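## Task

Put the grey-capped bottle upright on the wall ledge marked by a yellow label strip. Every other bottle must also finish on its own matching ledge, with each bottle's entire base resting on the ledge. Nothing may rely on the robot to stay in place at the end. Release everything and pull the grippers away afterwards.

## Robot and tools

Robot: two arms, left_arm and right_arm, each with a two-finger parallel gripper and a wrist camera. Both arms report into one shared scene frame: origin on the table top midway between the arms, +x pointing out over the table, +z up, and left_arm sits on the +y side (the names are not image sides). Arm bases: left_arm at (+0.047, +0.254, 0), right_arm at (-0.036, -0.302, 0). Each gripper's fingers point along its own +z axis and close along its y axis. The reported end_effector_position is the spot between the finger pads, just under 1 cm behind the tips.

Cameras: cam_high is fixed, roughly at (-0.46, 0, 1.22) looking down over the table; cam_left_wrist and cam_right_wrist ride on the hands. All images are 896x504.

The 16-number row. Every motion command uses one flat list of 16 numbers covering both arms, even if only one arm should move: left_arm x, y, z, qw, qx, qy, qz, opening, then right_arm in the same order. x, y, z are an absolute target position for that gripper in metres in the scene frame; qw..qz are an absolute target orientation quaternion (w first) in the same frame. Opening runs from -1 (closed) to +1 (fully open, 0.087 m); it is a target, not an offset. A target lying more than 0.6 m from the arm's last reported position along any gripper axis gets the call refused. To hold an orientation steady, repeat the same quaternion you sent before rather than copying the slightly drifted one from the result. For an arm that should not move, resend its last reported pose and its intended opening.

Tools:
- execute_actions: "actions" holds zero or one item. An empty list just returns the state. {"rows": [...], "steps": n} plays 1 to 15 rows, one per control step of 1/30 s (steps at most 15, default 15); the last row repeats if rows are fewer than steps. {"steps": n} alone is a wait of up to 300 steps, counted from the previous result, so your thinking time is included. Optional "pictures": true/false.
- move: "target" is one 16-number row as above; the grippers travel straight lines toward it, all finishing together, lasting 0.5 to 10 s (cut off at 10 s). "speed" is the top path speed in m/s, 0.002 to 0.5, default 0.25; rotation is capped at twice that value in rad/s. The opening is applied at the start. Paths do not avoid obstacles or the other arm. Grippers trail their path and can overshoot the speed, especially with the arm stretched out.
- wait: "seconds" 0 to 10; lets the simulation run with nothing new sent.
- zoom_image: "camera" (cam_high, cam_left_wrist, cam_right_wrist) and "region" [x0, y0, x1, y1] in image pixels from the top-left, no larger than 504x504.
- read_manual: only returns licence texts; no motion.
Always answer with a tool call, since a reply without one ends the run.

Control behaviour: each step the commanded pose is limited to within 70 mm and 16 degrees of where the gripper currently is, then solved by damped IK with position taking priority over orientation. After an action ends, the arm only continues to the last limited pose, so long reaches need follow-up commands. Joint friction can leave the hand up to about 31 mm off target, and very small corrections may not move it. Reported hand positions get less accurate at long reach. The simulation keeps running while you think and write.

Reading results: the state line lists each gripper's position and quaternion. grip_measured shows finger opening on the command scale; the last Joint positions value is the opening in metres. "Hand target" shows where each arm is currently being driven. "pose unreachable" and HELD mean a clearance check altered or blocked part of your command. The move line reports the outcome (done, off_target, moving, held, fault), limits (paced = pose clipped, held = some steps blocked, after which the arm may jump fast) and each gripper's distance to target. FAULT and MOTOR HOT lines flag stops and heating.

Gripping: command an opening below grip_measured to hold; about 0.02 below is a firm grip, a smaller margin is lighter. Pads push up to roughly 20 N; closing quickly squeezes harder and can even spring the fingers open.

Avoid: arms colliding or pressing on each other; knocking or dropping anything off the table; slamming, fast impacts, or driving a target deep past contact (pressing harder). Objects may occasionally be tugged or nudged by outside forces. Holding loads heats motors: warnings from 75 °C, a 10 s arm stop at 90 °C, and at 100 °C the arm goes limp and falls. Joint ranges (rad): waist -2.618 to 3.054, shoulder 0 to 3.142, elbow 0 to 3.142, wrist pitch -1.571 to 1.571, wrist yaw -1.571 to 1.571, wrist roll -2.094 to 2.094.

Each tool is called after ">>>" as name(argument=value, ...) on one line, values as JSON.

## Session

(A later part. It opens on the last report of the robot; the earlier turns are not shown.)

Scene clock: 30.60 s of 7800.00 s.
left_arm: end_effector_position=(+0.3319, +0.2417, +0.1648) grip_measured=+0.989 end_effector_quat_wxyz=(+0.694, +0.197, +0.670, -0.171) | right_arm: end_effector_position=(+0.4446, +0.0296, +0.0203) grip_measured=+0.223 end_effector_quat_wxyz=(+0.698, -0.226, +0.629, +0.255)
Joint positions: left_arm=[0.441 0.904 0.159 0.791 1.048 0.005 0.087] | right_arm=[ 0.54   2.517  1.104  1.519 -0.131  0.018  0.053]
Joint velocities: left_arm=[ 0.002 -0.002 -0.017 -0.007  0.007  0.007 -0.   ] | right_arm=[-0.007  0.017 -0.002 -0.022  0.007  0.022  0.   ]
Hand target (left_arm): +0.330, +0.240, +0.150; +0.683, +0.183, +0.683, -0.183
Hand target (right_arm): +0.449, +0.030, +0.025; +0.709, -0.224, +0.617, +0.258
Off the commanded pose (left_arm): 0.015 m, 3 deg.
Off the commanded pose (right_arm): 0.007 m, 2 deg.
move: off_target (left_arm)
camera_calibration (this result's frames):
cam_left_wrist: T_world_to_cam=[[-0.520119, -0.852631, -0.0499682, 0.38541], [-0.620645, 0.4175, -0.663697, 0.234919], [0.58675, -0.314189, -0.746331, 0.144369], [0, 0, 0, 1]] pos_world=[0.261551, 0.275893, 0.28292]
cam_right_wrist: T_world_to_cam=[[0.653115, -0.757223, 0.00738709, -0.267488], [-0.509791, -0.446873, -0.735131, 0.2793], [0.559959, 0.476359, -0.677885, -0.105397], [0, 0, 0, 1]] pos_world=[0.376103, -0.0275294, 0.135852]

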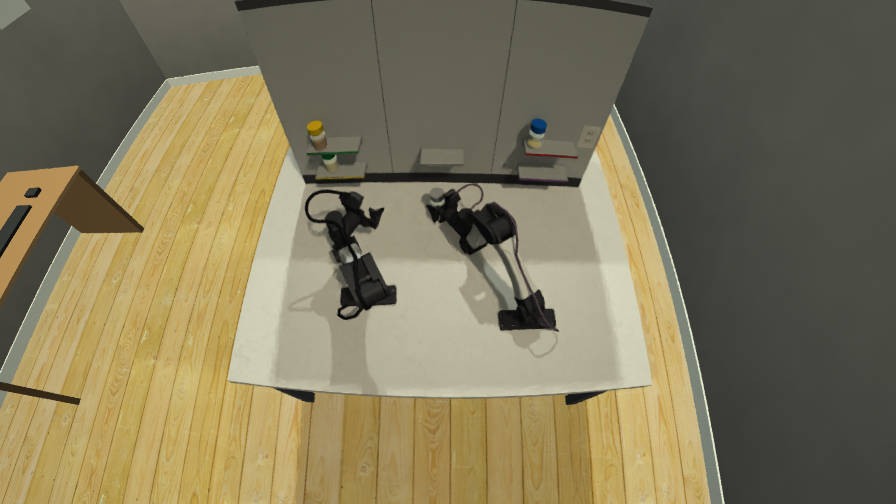

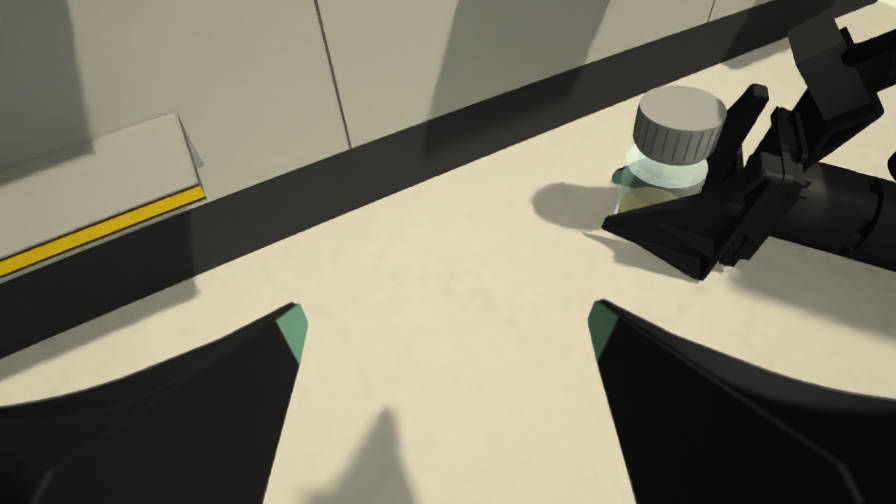

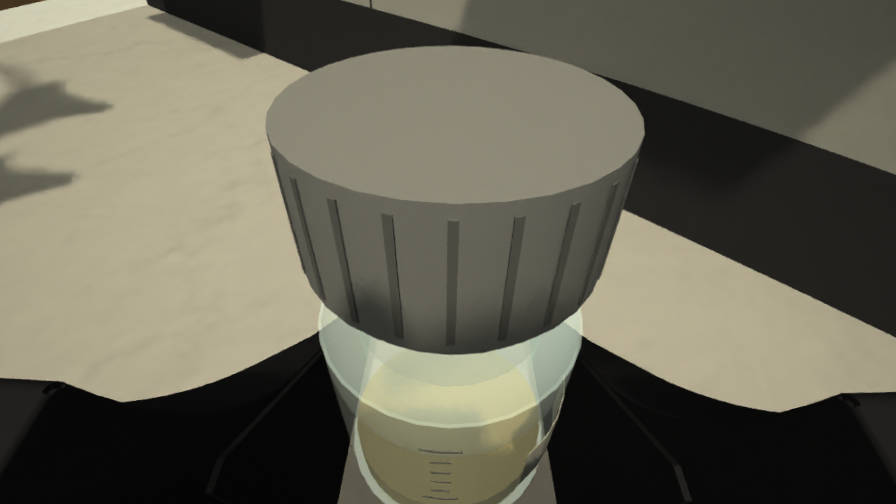

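>>> move(target=[0.33,0.24,0.15,0.683,0.183,0.683,-0.183,1,0.45,0.03,0.015,0.710,-0.224,0.617,0.258,0.1], speed=0.03)

Scene clock: 32.60 s of 7800.00 s.
left_arm: end_effector_position=(+0.3319, +0.2417, +0.1648) grip_measured=+0.989 end_effector_quat_wxyz=(+0.695, +0.198, +0.670, -0.171) | right_arm: end_effector_position=(+0.4464, +0.0307, +0.0210) grip_measured=+0.223 end_effector_quat_wxyz=(+0.708, -0.224, +0.618, +0.257)
Joint positions: left_arm=[0.441 0.904 0.159 0.791 1.048 0.005 0.087] | right_arm=[ 0.54   2.544  1.122  1.56  -0.131  0.018  0.053]
Joint velocities: left_arm=[-0.012 -0.007 -0.002 -0.081  0.022  0.154 -0.   ] | right_arm=[-0.002  0.007 -0.007  0.022 -0.051  0.007  0.   ]
Hand target (left_arm): +0.330, +0.240, +0.150; +0.683, +0.183, +0.683, -0.183
Hand target (right_arm): +0.450, +0.030, +0.015; +0.709, -0.224, +0.617, +0.258
Off the commanded pose (left_arm): 0.015 m, 3 deg.
Off the commanded pose (right_arm): 0.007 m, 0 deg.
move: off_target (left_arm)
camera_calibration (this result's frames):
cam_left_wrist: T_world_to_cam=[[-0.520102, -0.852621, -0.0503022, 0.385471], [-0.620426, 0.417626, -0.663823, 0.234882], [0.586997, -0.314047, -0.746196, 0.144273], [0, 0, 0, 1]] pos_world=[0.261523, 0.275877, 0.282966]
cam_right_wrist: T_world_to_cam=[[0.65287, -0.757377, 0.011845, -0.267783], [-0.490803, -0.434886, -0.754975, 0.272744], [0.576952, 0.487087, -0.655647, -0.114876], [0, 0, 0, 1]] pos_world=[0.374969, -0.0282453, 0.133769]

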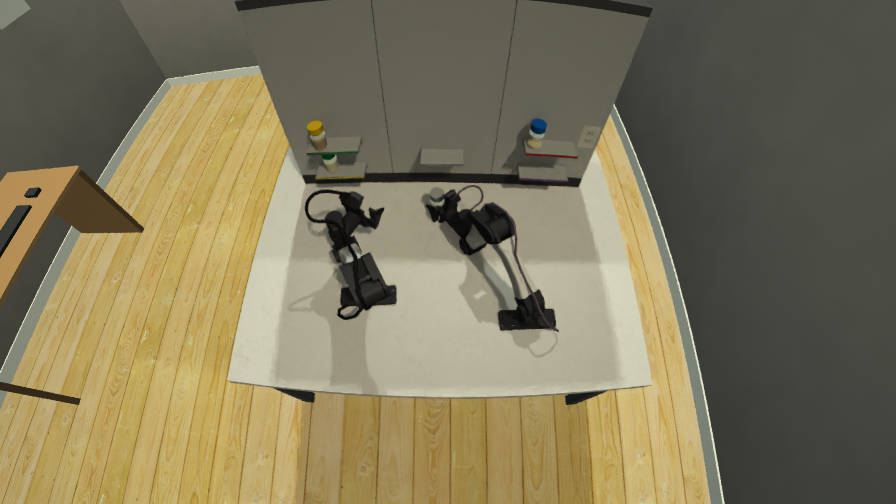

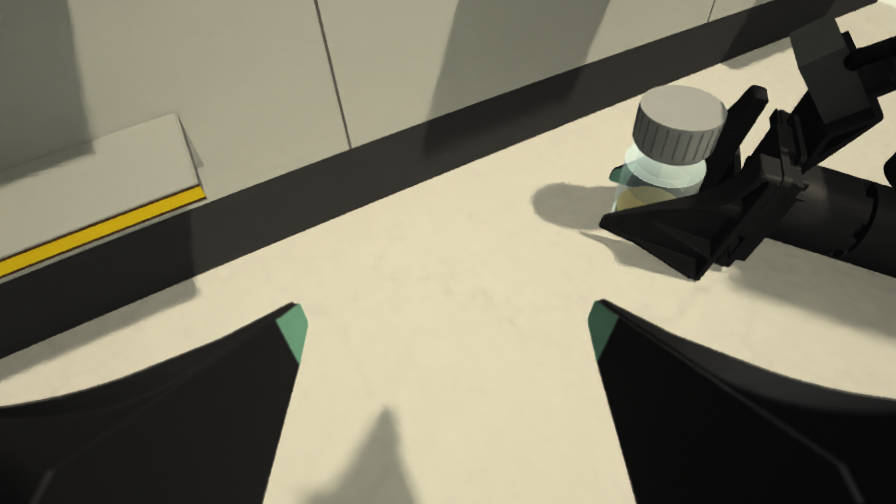

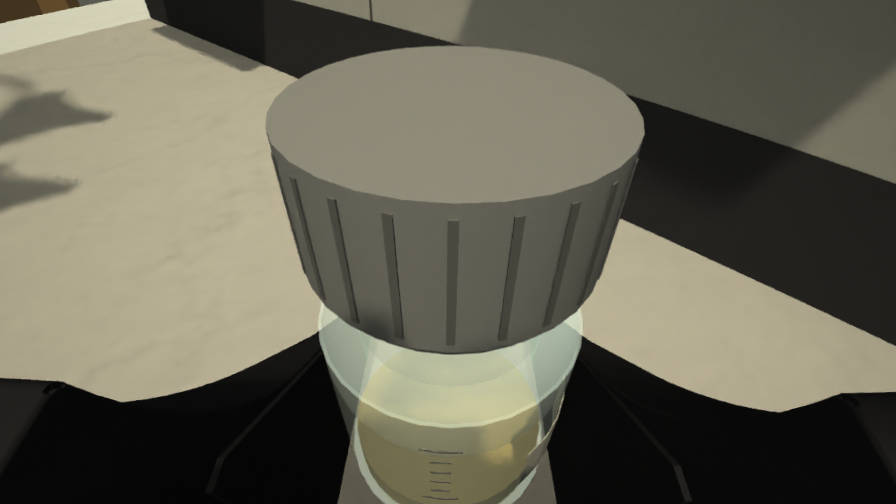

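Seated. Release and withdraw.

>>> move(target=[0.33,0.24,0.15,0.683,0.183,0.683,-0.183,1,0.45,0.03,0.022,0.710,-0.224,0.617,0.258,1])

>>> move(target=[0.34,0.13,0.06,0.683,0.183,0.683,-0.183,1,0.37,-0.05,0.05,0.710,-0.224,0.617,0.258,1], speed=0.15)

>>> move(target=[0.34,0.12,0.05,0.683,0.183,0.683,-0.183,1,0.33,-0.25,0.2,0.707,0,0.707,0,1])

Scene clock: 34.37 s of 7800.00 s.
left_arm: end_effector_position=(+0.3319, +0.2417, +0.1648) grip_measured=+0.989 end_effector_quat_wxyz=(+0.695, +0.198, +0.670, -0.171) | right_arm: end_effector_position=(+0.4463, +0.0307, +0.0210) grip_measured=+0.998 end_effector_quat_wxyz=(+0.708, -0.224, +0.618, +0.257)
Joint positions: left_arm=[0.441 0.904 0.159 0.791 1.048 0.005 0.087] | right_arm=[ 0.54   2.545  1.122  1.56  -0.131  0.018  0.087]
Joint velocities: left_arm=[ 0.002 -0.007 -0.002  0.007 -0.022 -0.022 -0.001] | right_arm=[-0.007 -0.007  0.002  0.037  0.066 -0.022 -0.001]
Hand target (left_arm): +0.330, +0.240, +0.150; +0.683, +0.183, +0.683, -0.183
Hand target (right_arm): +0.450, +0.030, +0.022; +0.709, -0.224, +0.617, +0.258
Off the commanded pose (left_arm): 0.015 m, 3 deg.
Off the commanded pose (right_arm): 0.004 m, 0 deg.
move: off_target (left_arm)
camera_calibration (this result's frames):
cam_left_wrist: T_world_to_cam=[[-0.520102, -0.852621, -0.0503022, 0.385471], [-0.620426, 0.417626, -0.663823, 0.234882], [0.586997, -0.314047, -0.746196, 0.144273], [0, 0, 0, 1]] pos_world=[0.261523, 0.275877, 0.282966]
cam_right_wrist: T_world_to_cam=[[0.652866, -0.75738, 0.0119013, -0.267778], [-0.490559, -0.434733, -0.755221, 0.272599], [0.577163, 0.48722, -0.655362, -0.114974], [0, 0, 0, 1]] pos_world=[0.374908, -0.0282841, 0.13371]

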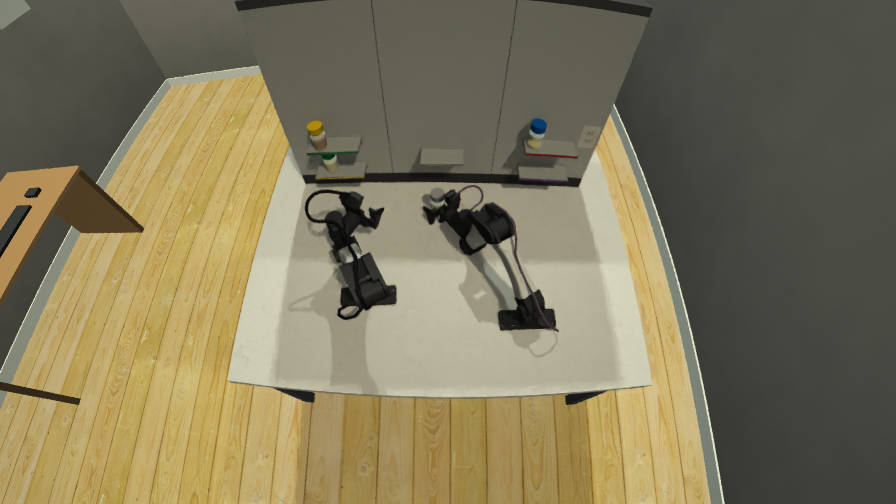

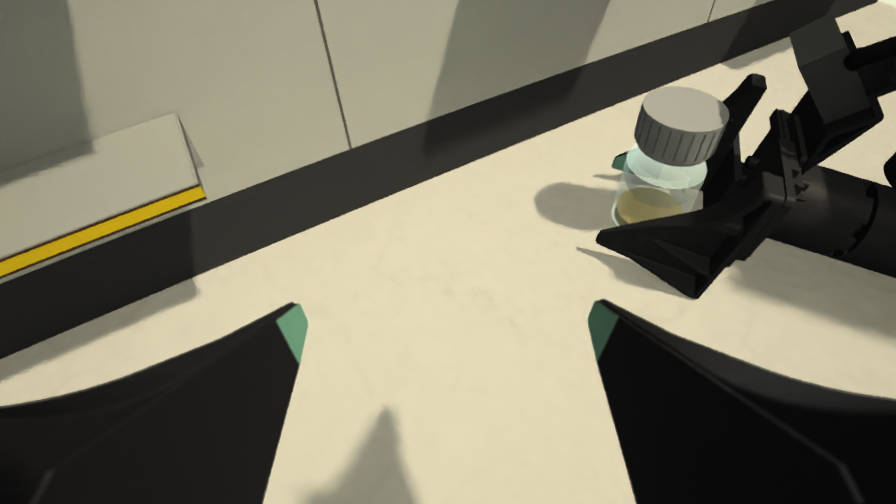

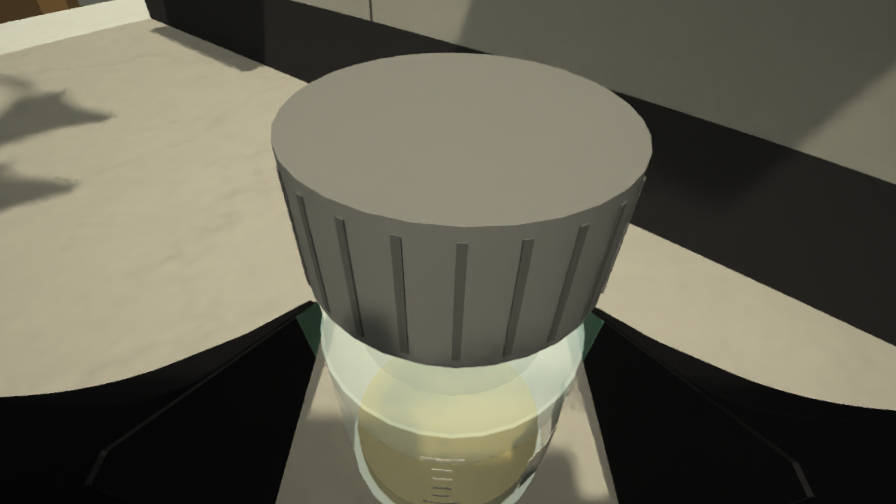

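Scene clock: 36.23 s of 7800.00 s.
left_arm: end_effector_position=(+0.3504, +0.1260, +0.0740) grip_measured=+0.989 end_effector_quat_wxyz=(+0.657, +0.210, +0.698, -0.194) | right_arm: end_effector_position=(+0.3729, -0.0440, +0.0490) grip_measured=+0.998 end_effector_quat_wxyz=(+0.669, -0.235, +0.660, +0.249)
Joint positions: left_arm=[-0.288  1.614  0.03   1.516  0.37   0.029  0.087] | right_arm=[ 0.46   2.18   0.628  1.571 -0.216  0.018  0.087]
Joint velocities: left_arm=[-0.012  0.066 -0.007  0.154 -0.022 -0.066  0.   ] | right_arm=[-0.002 -0.012  0.012 -0.037 -0.037  0.007 -0.   ]
Hand target (left_arm): +0.342, +0.129, +0.061; +0.641, +0.203, +0.714, -0.195
Hand target (right_arm): +0.370, -0.049, +0.052; +0.671, -0.239, +0.657, +0.246
Off the commanded pose (left_arm): 0.018 m, 5 deg.
Off the commanded pose (right_arm): 0.007 m, 7 deg.
joint sent to its limit (left arm) — the command would take joint 3 (elbow) past its lower limit, so that joint was sent only as far as its limit.
joint sent to its limit (right arm) — the command would take joint 4 (wrist pitch) past its upper limit, so that joint was sent only as far as its limit.
move: off_target (left_arm, right_arm)
camera_calibration (this result's frames):
cam_left_wrist: T_world_to_cam=[[-0.564681, -0.825271, -0.00793822, 0.30091], [-0.658271, 0.456174, -0.598819, 0.237957], [0.497809, -0.332917, -0.800845, 0.0669969], [0, 0, 0, 1]] pos_world=[0.293207, 0.162086, 0.198536]
cam_right_wrist: T_world_to_cam=[[0.656919, -0.75395, -0.00413555, -0.277324], [-0.559392, -0.483708, -0.673132, 0.244789], [0.505507, 0.444507, -0.739511, 0.0111253], [0, 0, 0, 1]] pos_world=[0.313489, -0.0956274, 0.171856]

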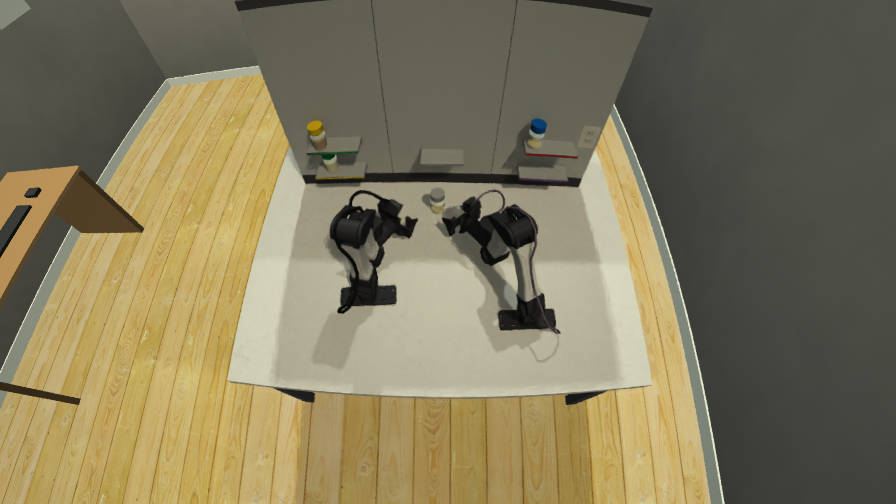

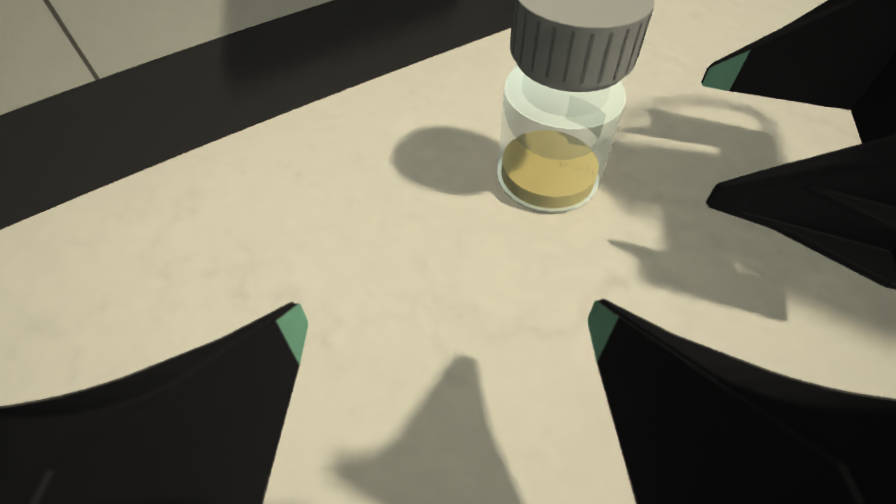

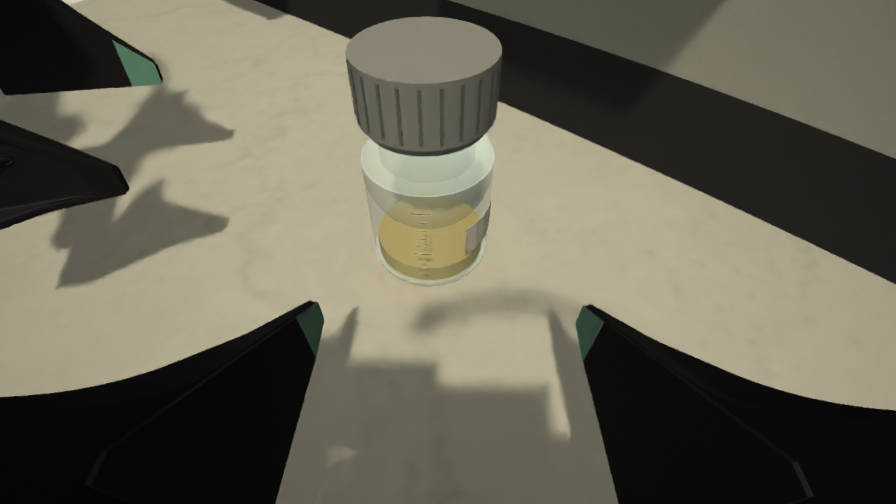

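Scene clock: 38.37 s of 7800.00 s.
left_arm: end_effector_position=(+0.3507, +0.1179, +0.0663) grip_measured=+0.989 end_effector_quat_wxyz=(+0.656, +0.201, +0.705, -0.180) | right_arm: end_effector_position=(+0.3302, -0.2427, +0.1910) grip_measured=+0.998 end_effector_quat_wxyz=(+0.707, -0.004, +0.707, +0.011)
Joint positions: left_arm=[-0.373  1.685  0.03   1.578  0.251  0.029  0.087] | right_arm=[0.257 1.101 0.381 0.721 0.259 0.01  0.087]
Joint velocities: left_arm=[ 0.002 -0.012 -0.017 -0.037 -0.081 -0.022  0.   ] | right_arm=[ 0.032  0.012  0.002 -0.037 -0.037 -0.007  0.001]
Hand target (left_arm): +0.340, +0.120, +0.051; +0.636, +0.200, +0.724, -0.179
Hand target (right_arm): +0.332, -0.248, +0.199; +0.711, +0.002, +0.703, +0.002
Off the commanded pose (left_arm): 0.020 m, 4 deg.
Off the commanded pose (right_arm): 0.012 m, 1 deg.
joint sent to its limit (left arm) — the command would take joint 3 (elbow) past its lower limit and joint 4 (wrist pitch) past its upper limit, so those joints were sent only as far as their limits.
move: off_target (left_arm, right_arm)
camera_calibration (this result's frames):
cam_left_wrist: T_world_to_cam=[[-0.537001, -0.843485, -0.0127482, 0.287013], [-0.677628, 0.440311, -0.589021, 0.245233], [0.502444, -0.307666, -0.808017, 0.0538255], [0, 0, 0, 1]] pos_world=[0.293259, 0.150673, 0.191598]
cam_right_wrist: T_world_to_cam=[[0.0387279, -0.99925, 0.000173169, -0.254668], [-0.750435, -0.029199, -0.660299, 0.391303], [0.659808, 0.025442, -0.751003, 0.0755899], [0, 0, 0, 1]] pos_world=[0.253636, -0.244975, 0.315189]

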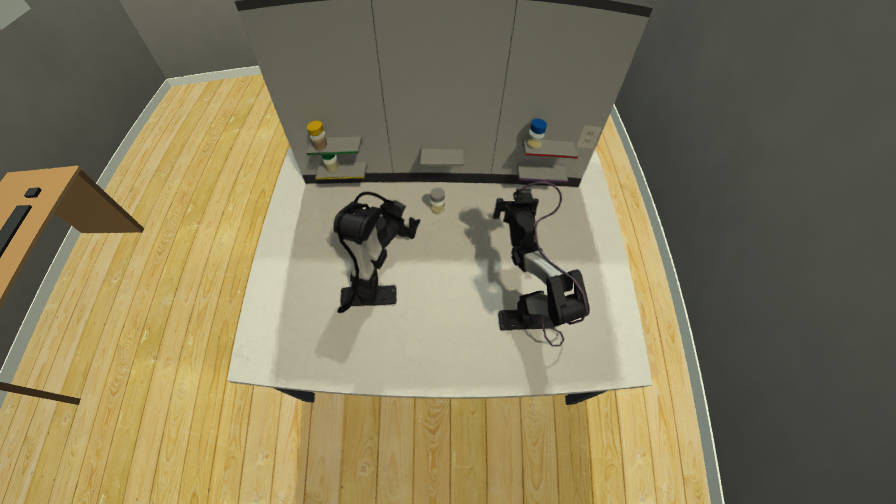

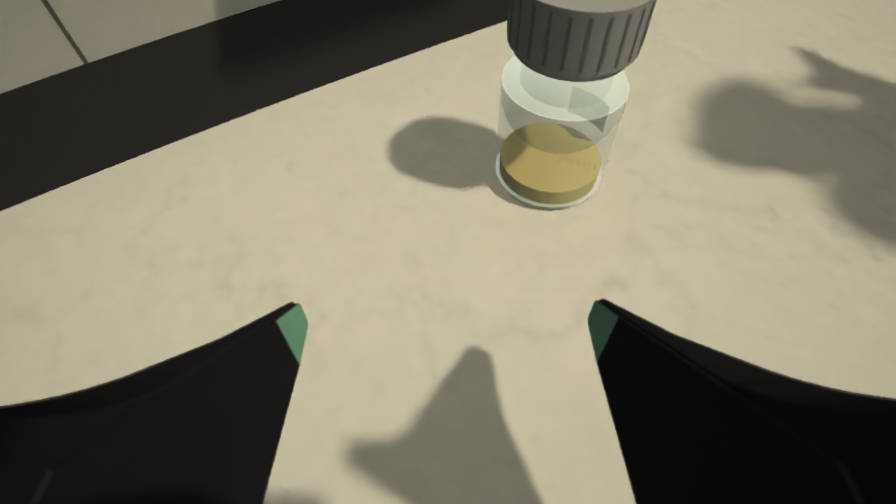

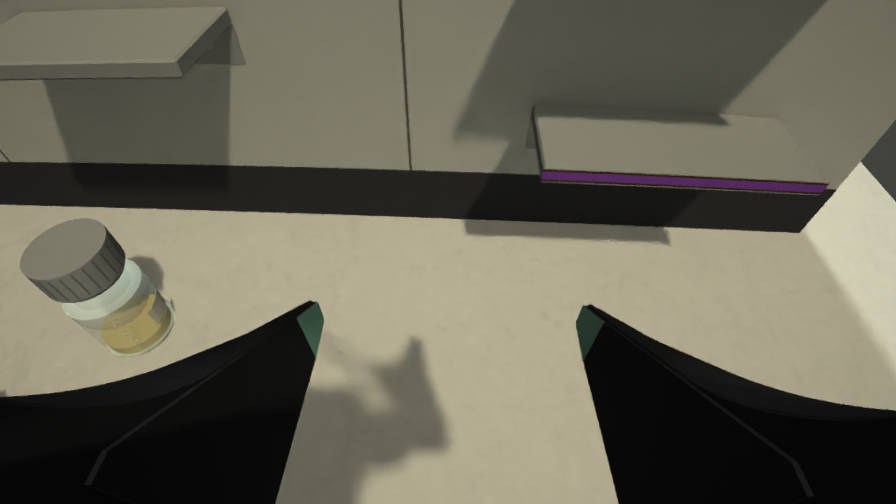

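>>> move(target=[0.36,0.08,0.17,0.678,0.201,0.678,-0.201,1,0.33,-0.3,0.25,0.707,0,0.707,0,1])

>>> move(target=[0.435,0.012,0.17,0.678,0.201,0.678,-0.201,1,0.33,-0.3,0.25,0.707,0,0.707,0,1], speed=0.12)

Scene clock: 42.27 s of 7800.00 s.
left_arm: end_effector_position=(+0.3581, +0.0823, +0.1640) grip_measured=+0.989 end_effector_quat_wxyz=(+0.676, +0.203, +0.679, -0.201) | right_arm: end_effector_position=(+0.3316, -0.2975, +0.2416) grip_measured=+0.998 end_effector_quat_wxyz=(+0.704, +0.004, +0.710, +0.003)
Joint positions: left_arm=[-0.511  1.086  0.256  0.825  0.148  0.003  0.087] | right_arm=[-0.003  0.967  0.545  0.413  0.021  0.01   0.087]
Joint velocities: left_arm=[ 0.012 -0.007  0.002 -0.022 -0.007  0.037 -0.001] | right_arm=[-0.012  0.012  0.012  0.022 -0.037 -0.081  0.001]
Hand target (left_arm): +0.359, +0.080, +0.171; +0.678, +0.201, +0.678, -0.202
Hand target (right_arm): +0.331, -0.300, +0.250; +0.707, +0.001, +0.707, +0.001
Off the commanded pose (left_arm): 0.007 m, 0 deg.
Off the commanded pose (right_arm): 0.009 m, 1 deg.
move: done
camera_calibration (this result's frames):
cam_left_wrist: T_world_to_cam=[[-0.564899, -0.825132, -0.00686736, 0.269788], [-0.628529, 0.435664, -0.64432, 0.31535], [0.534641, -0.359659, -0.764725, 0.103808], [0, 0, 0, 1]] pos_world=[0.295109, 0.12256, 0.284423]
cam_right_wrist: T_world_to_cam=[[0.0169961, -0.999855, 0.000400683, -0.302573], [-0.756887, -0.0131278, -0.653414, 0.429425], [0.653325, 0.0108022, -0.757001, 0.113369], [0, 0, 0, 1]] pos_world=[0.256102, -0.298116, 0.366534]

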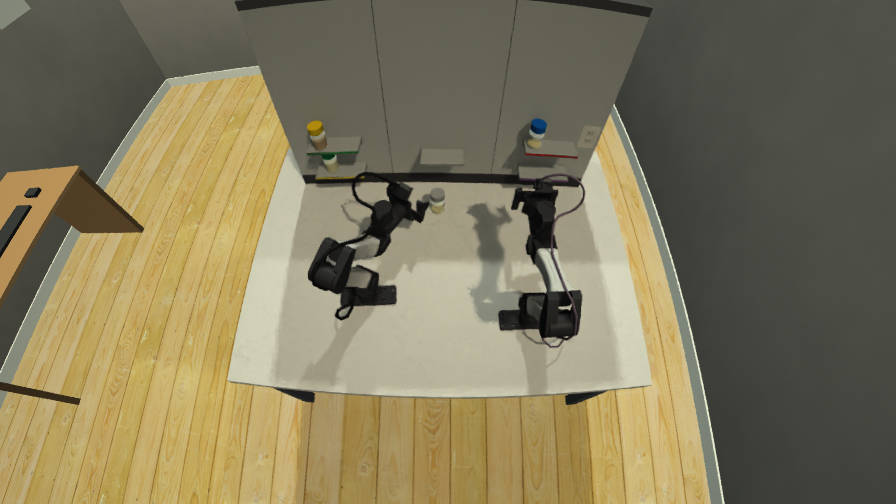

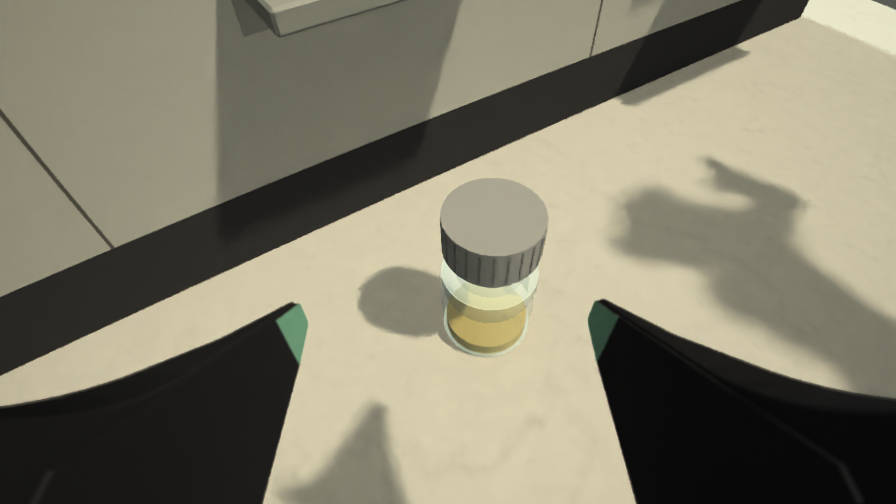

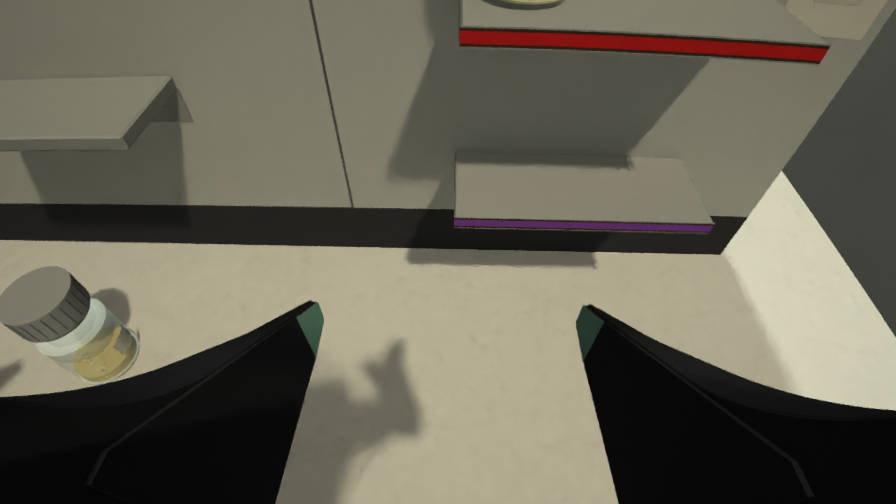

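Scene clock: 43.50 s of 7800.00 s.
left_arm: end_effector_position=(+0.4307, +0.0159, +0.1721) grip_measured=+0.989 end_effector_quat_wxyz=(+0.680, +0.203, +0.675, -0.202) | right_arm: end_effector_position=(+0.3314, -0.2974, +0.2407) grip_measured=+0.998 end_effector_quat_wxyz=(+0.703, +0.003, +0.711, +0.003)
Joint positions: left_arm=[-0.619  1.536  0.583  0.959  0.043  0.003  0.087] | right_arm=[-0.003  0.967  0.545  0.409  0.02   0.01   0.087]
Joint velocities: left_arm=[-0.007 -0.022 -0.002  0.022 -0.007 -0.051  0.001] | right_arm=[ 0.017 -0.002  0.002  0.051 -0.022  0.037 -0.   ]
Hand target (left_arm): +0.434, +0.012, +0.170; +0.678, +0.201, +0.678, -0.201
Hand target (right_arm): +0.330, -0.300, +0.250; +0.707, +0.000, +0.707, -0.000
Off the commanded pose (left_arm): 0.006 m, 0 deg.
Off the commanded pose (right_arm): 0.010 m, 1 deg.
move: done
camera_calibration (this result's frames):
cam_left_wrist: T_world_to_cam=[[-0.566717, -0.823873, -0.00800705, 0.25702], [-0.621653, 0.433953, -0.652099, 0.393573], [0.540721, -0.364578, -0.758092, 0.043581], [0, 0, 0, 1]] pos_world=[0.366758, 0.0568487, 0.291745]
cam_right_wrist: T_world_to_cam=[[0.017379, -0.999849, 0.000407079, -0.302632], [-0.759369, -0.0134639, -0.650521, 0.428704], [0.650429, 0.0109963, -0.759488, 0.114376], [0, 0, 0, 1]] pos_world=[0.25641, -0.298072, 0.365871]

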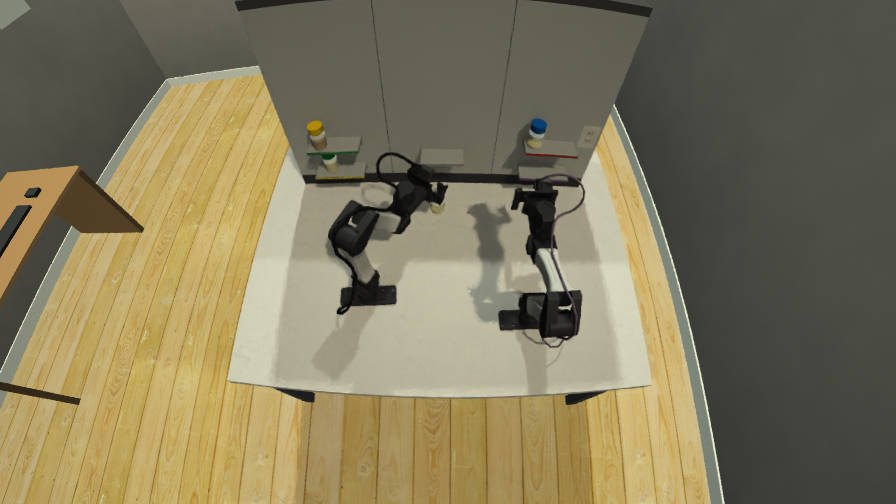

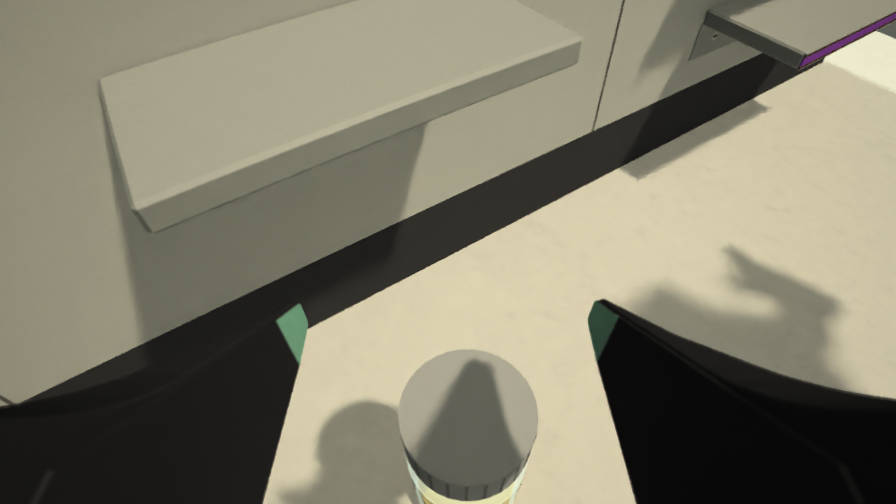

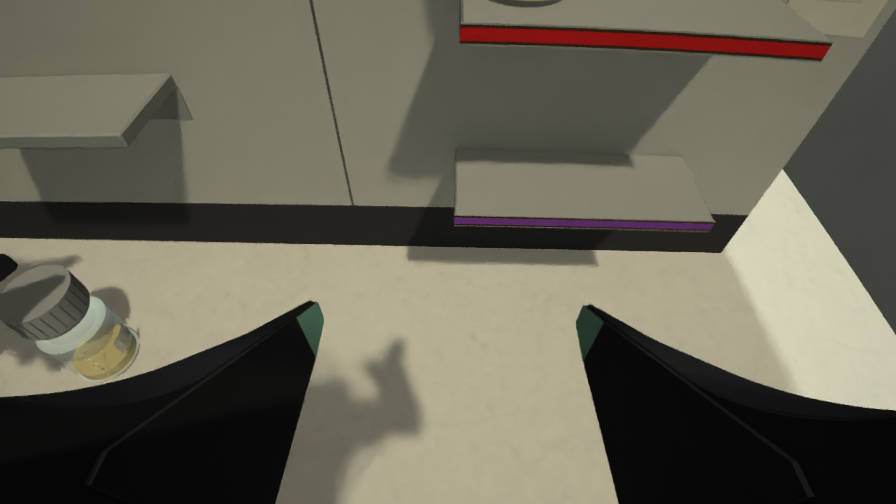

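>>> move(target=[0.429,0.004,0.13,0.678,0.201,0.678,-0.201,1,0.33,-0.3,0.25,0.707,0,0.707,0,1], speed=0.06)

Scene clock: 50.00 s of 7800.00 s.
left_arm: end_effector_position=(+0.4349, +0.0027, +0.1510) grip_measured=+0.989 end_effector_quat_wxyz=(+0.695, +0.198, +0.660, -0.206) | right_arm: end_effector_position=(+0.3314, -0.2974, +0.2406) grip_measured=+0.998 end_effector_quat_wxyz=(+0.703, +0.003, +0.712, +0.003)
Joint positions: left_arm=[-0.652  1.688  0.562  1.176  0.007  0.003  0.087] | right_arm=[-0.003  0.967  0.545  0.409  0.02   0.01   0.087]
Joint velocities: left_arm=[-0.032 -0.012 -0.007  0.007  0.007 -0.007 -0.   ] | right_arm=[-0.002 -0.002 -0.007  0.007 -0.007 -0.081 -0.   ]
Hand target (left_arm): +0.429, +0.004, +0.130; +0.678, +0.201, +0.678, -0.201
Hand target (right_arm): +0.330, -0.300, +0.250; +0.707, -0.000, +0.707, -0.000
Off the commanded pose (left_arm): 0.022 m, 3 deg.
Off the commanded pose (right_arm): 0.010 m, 1 deg.
After step 90, 2.20 s passed at rest.
move: off_target (left_arm)
camera_calibration (this result's frames):
cam_left_wrist: T_world_to_cam=[[-0.564521, -0.825369, -0.00902497, 0.247526], [-0.598058, 0.416536, -0.684707, 0.382827], [0.568896, -0.381134, -0.728762, 0.00392851], [0, 0, 0, 1]] pos_world=[0.366452, 0.0463368, 0.267221]
cam_right_wrist: T_world_to_cam=[[0.0177606, -0.999842, 0.000403266, -0.302689], [-0.759611, -0.0137555, -0.650232, 0.428554], [0.650135, 0.0112422, -0.759736, 0.114544], [0, 0, 0, 1]] pos_world=[0.256441, -0.298034, 0.365805]

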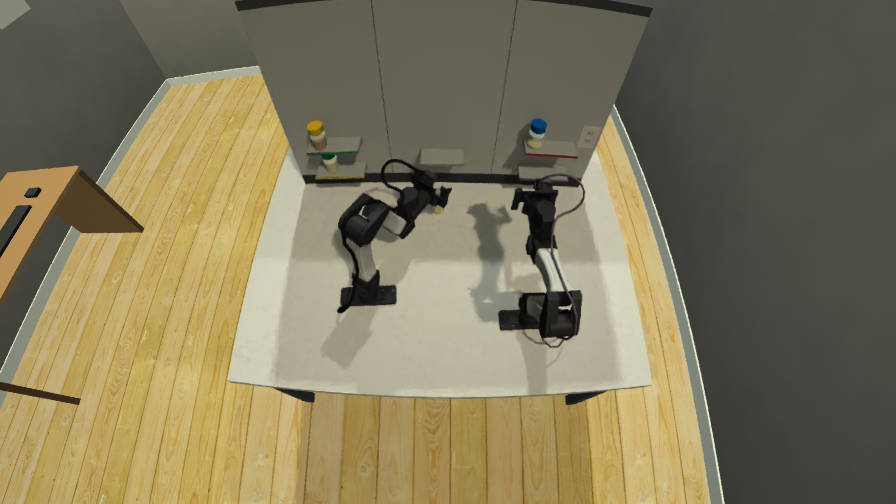

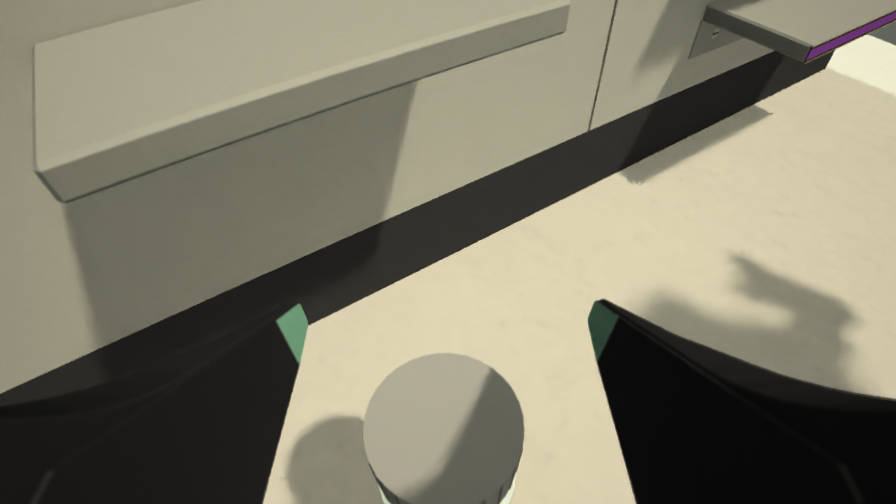

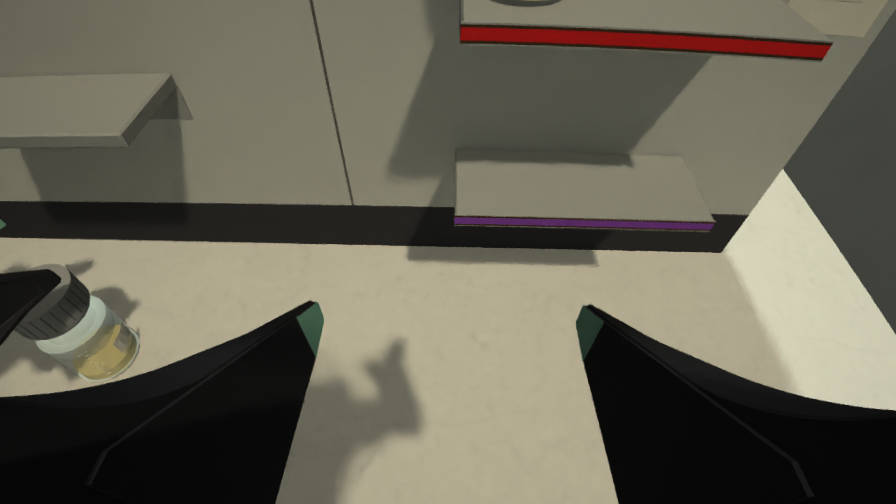

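>>> move(target=[0.426,0.007,0.04,0.678,0.201,0.678,-0.201,1,0.33,-0.3,0.25,0.707,0,0.707,0,1], speed=0.06)

Scene clock: 53.70 s of 7800.00 s.
left_arm: end_effector_position=(+0.4337, +0.0036, +0.0580) grip_measured=+0.989 end_effector_quat_wxyz=(+0.680, +0.202, +0.675, -0.201) | right_arm: end_effector_position=(+0.3314, -0.2974, +0.2406) grip_measured=+0.998 end_effector_quat_wxyz=(+0.703, +0.003, +0.712, +0.003)
Joint positions: left_arm=[-0.652  2.087  0.517  1.576  0.007  0.003  0.087] | right_arm=[-0.003  0.967  0.545  0.409  0.02   0.01   0.087]
Joint velocities: left_arm=[ 0.002 -0.007 -0.027  0.007 -0.081  0.007 -0.002] | right_arm=[ 0.022 -0.012  0.002 -0.022  0.007 -0.037 -0.   ]
Hand target (left_arm): +0.426, +0.007, +0.041; +0.664, +0.205, +0.692, -0.197
Hand target (right_arm): +0.330, -0.300, +0.250; +0.707, +0.000, +0.707, -0.000
Off the commanded pose (left_arm): 0.020 m, 0 deg.
Off the commanded pose (right_arm): 0.010 m, 1 deg.
joint sent to its limit (left arm) — the command would take joint 4 (wrist pitch) past its upper limit, so that joint was sent only as far as its limit.
move: off_target (left_arm)
camera_calibration (this result's frames):
cam_left_wrist: T_world_to_cam=[[-0.564514, -0.825387, -0.00781157, 0.246639], [-0.622671, 0.432043, -0.652396, 0.326748], [0.541854, -0.363423, -0.757838, -0.0495449], [0, 0, 0, 1]] pos_world=[0.369533, 0.0443973, 0.177549]
cam_right_wrist: T_world_to_cam=[[0.0177606, -0.999842, 0.000403266, -0.302689], [-0.759611, -0.0137555, -0.650232, 0.428554], [0.650135, 0.0112422, -0.759736, 0.114544], [0, 0, 0, 1]] pos_world=[0.256441, -0.298034, 0.365805]

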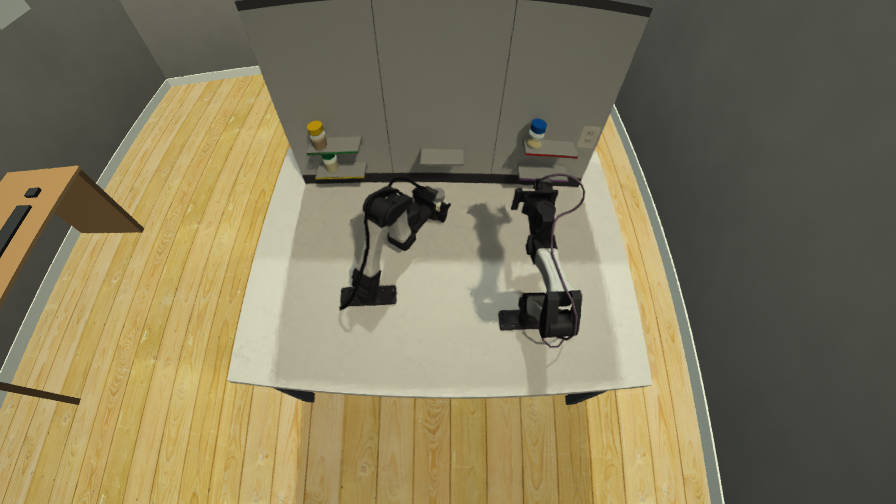

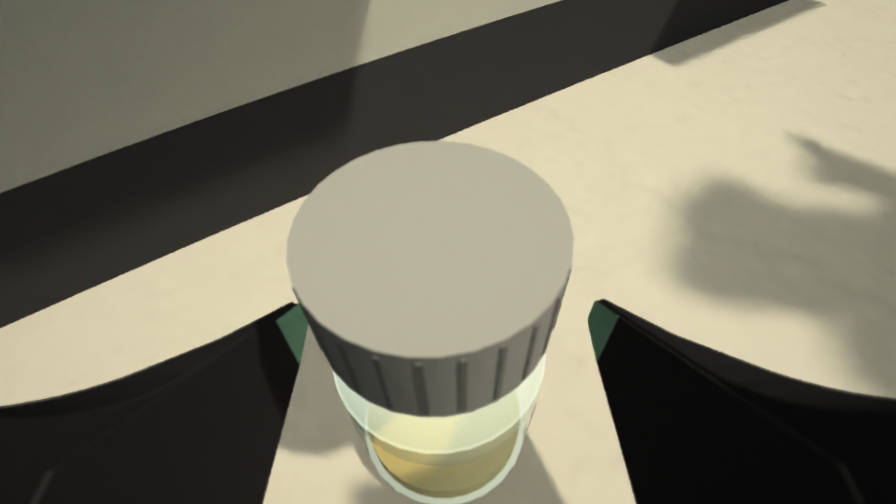

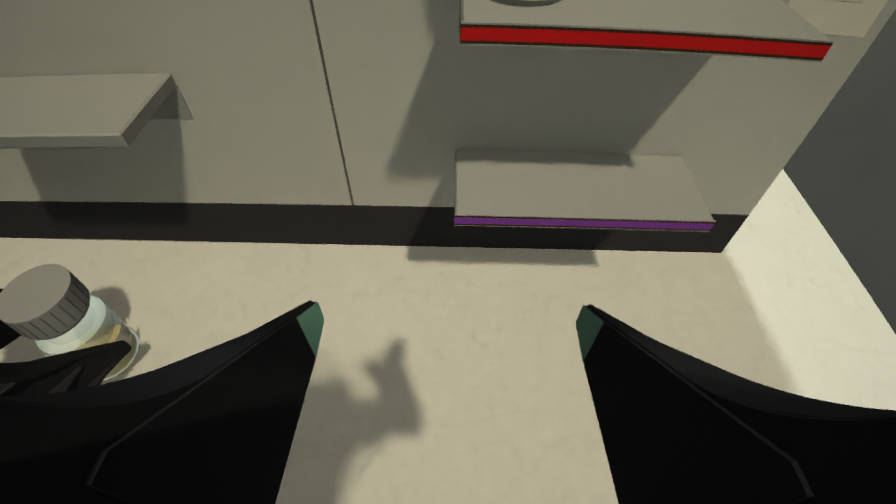

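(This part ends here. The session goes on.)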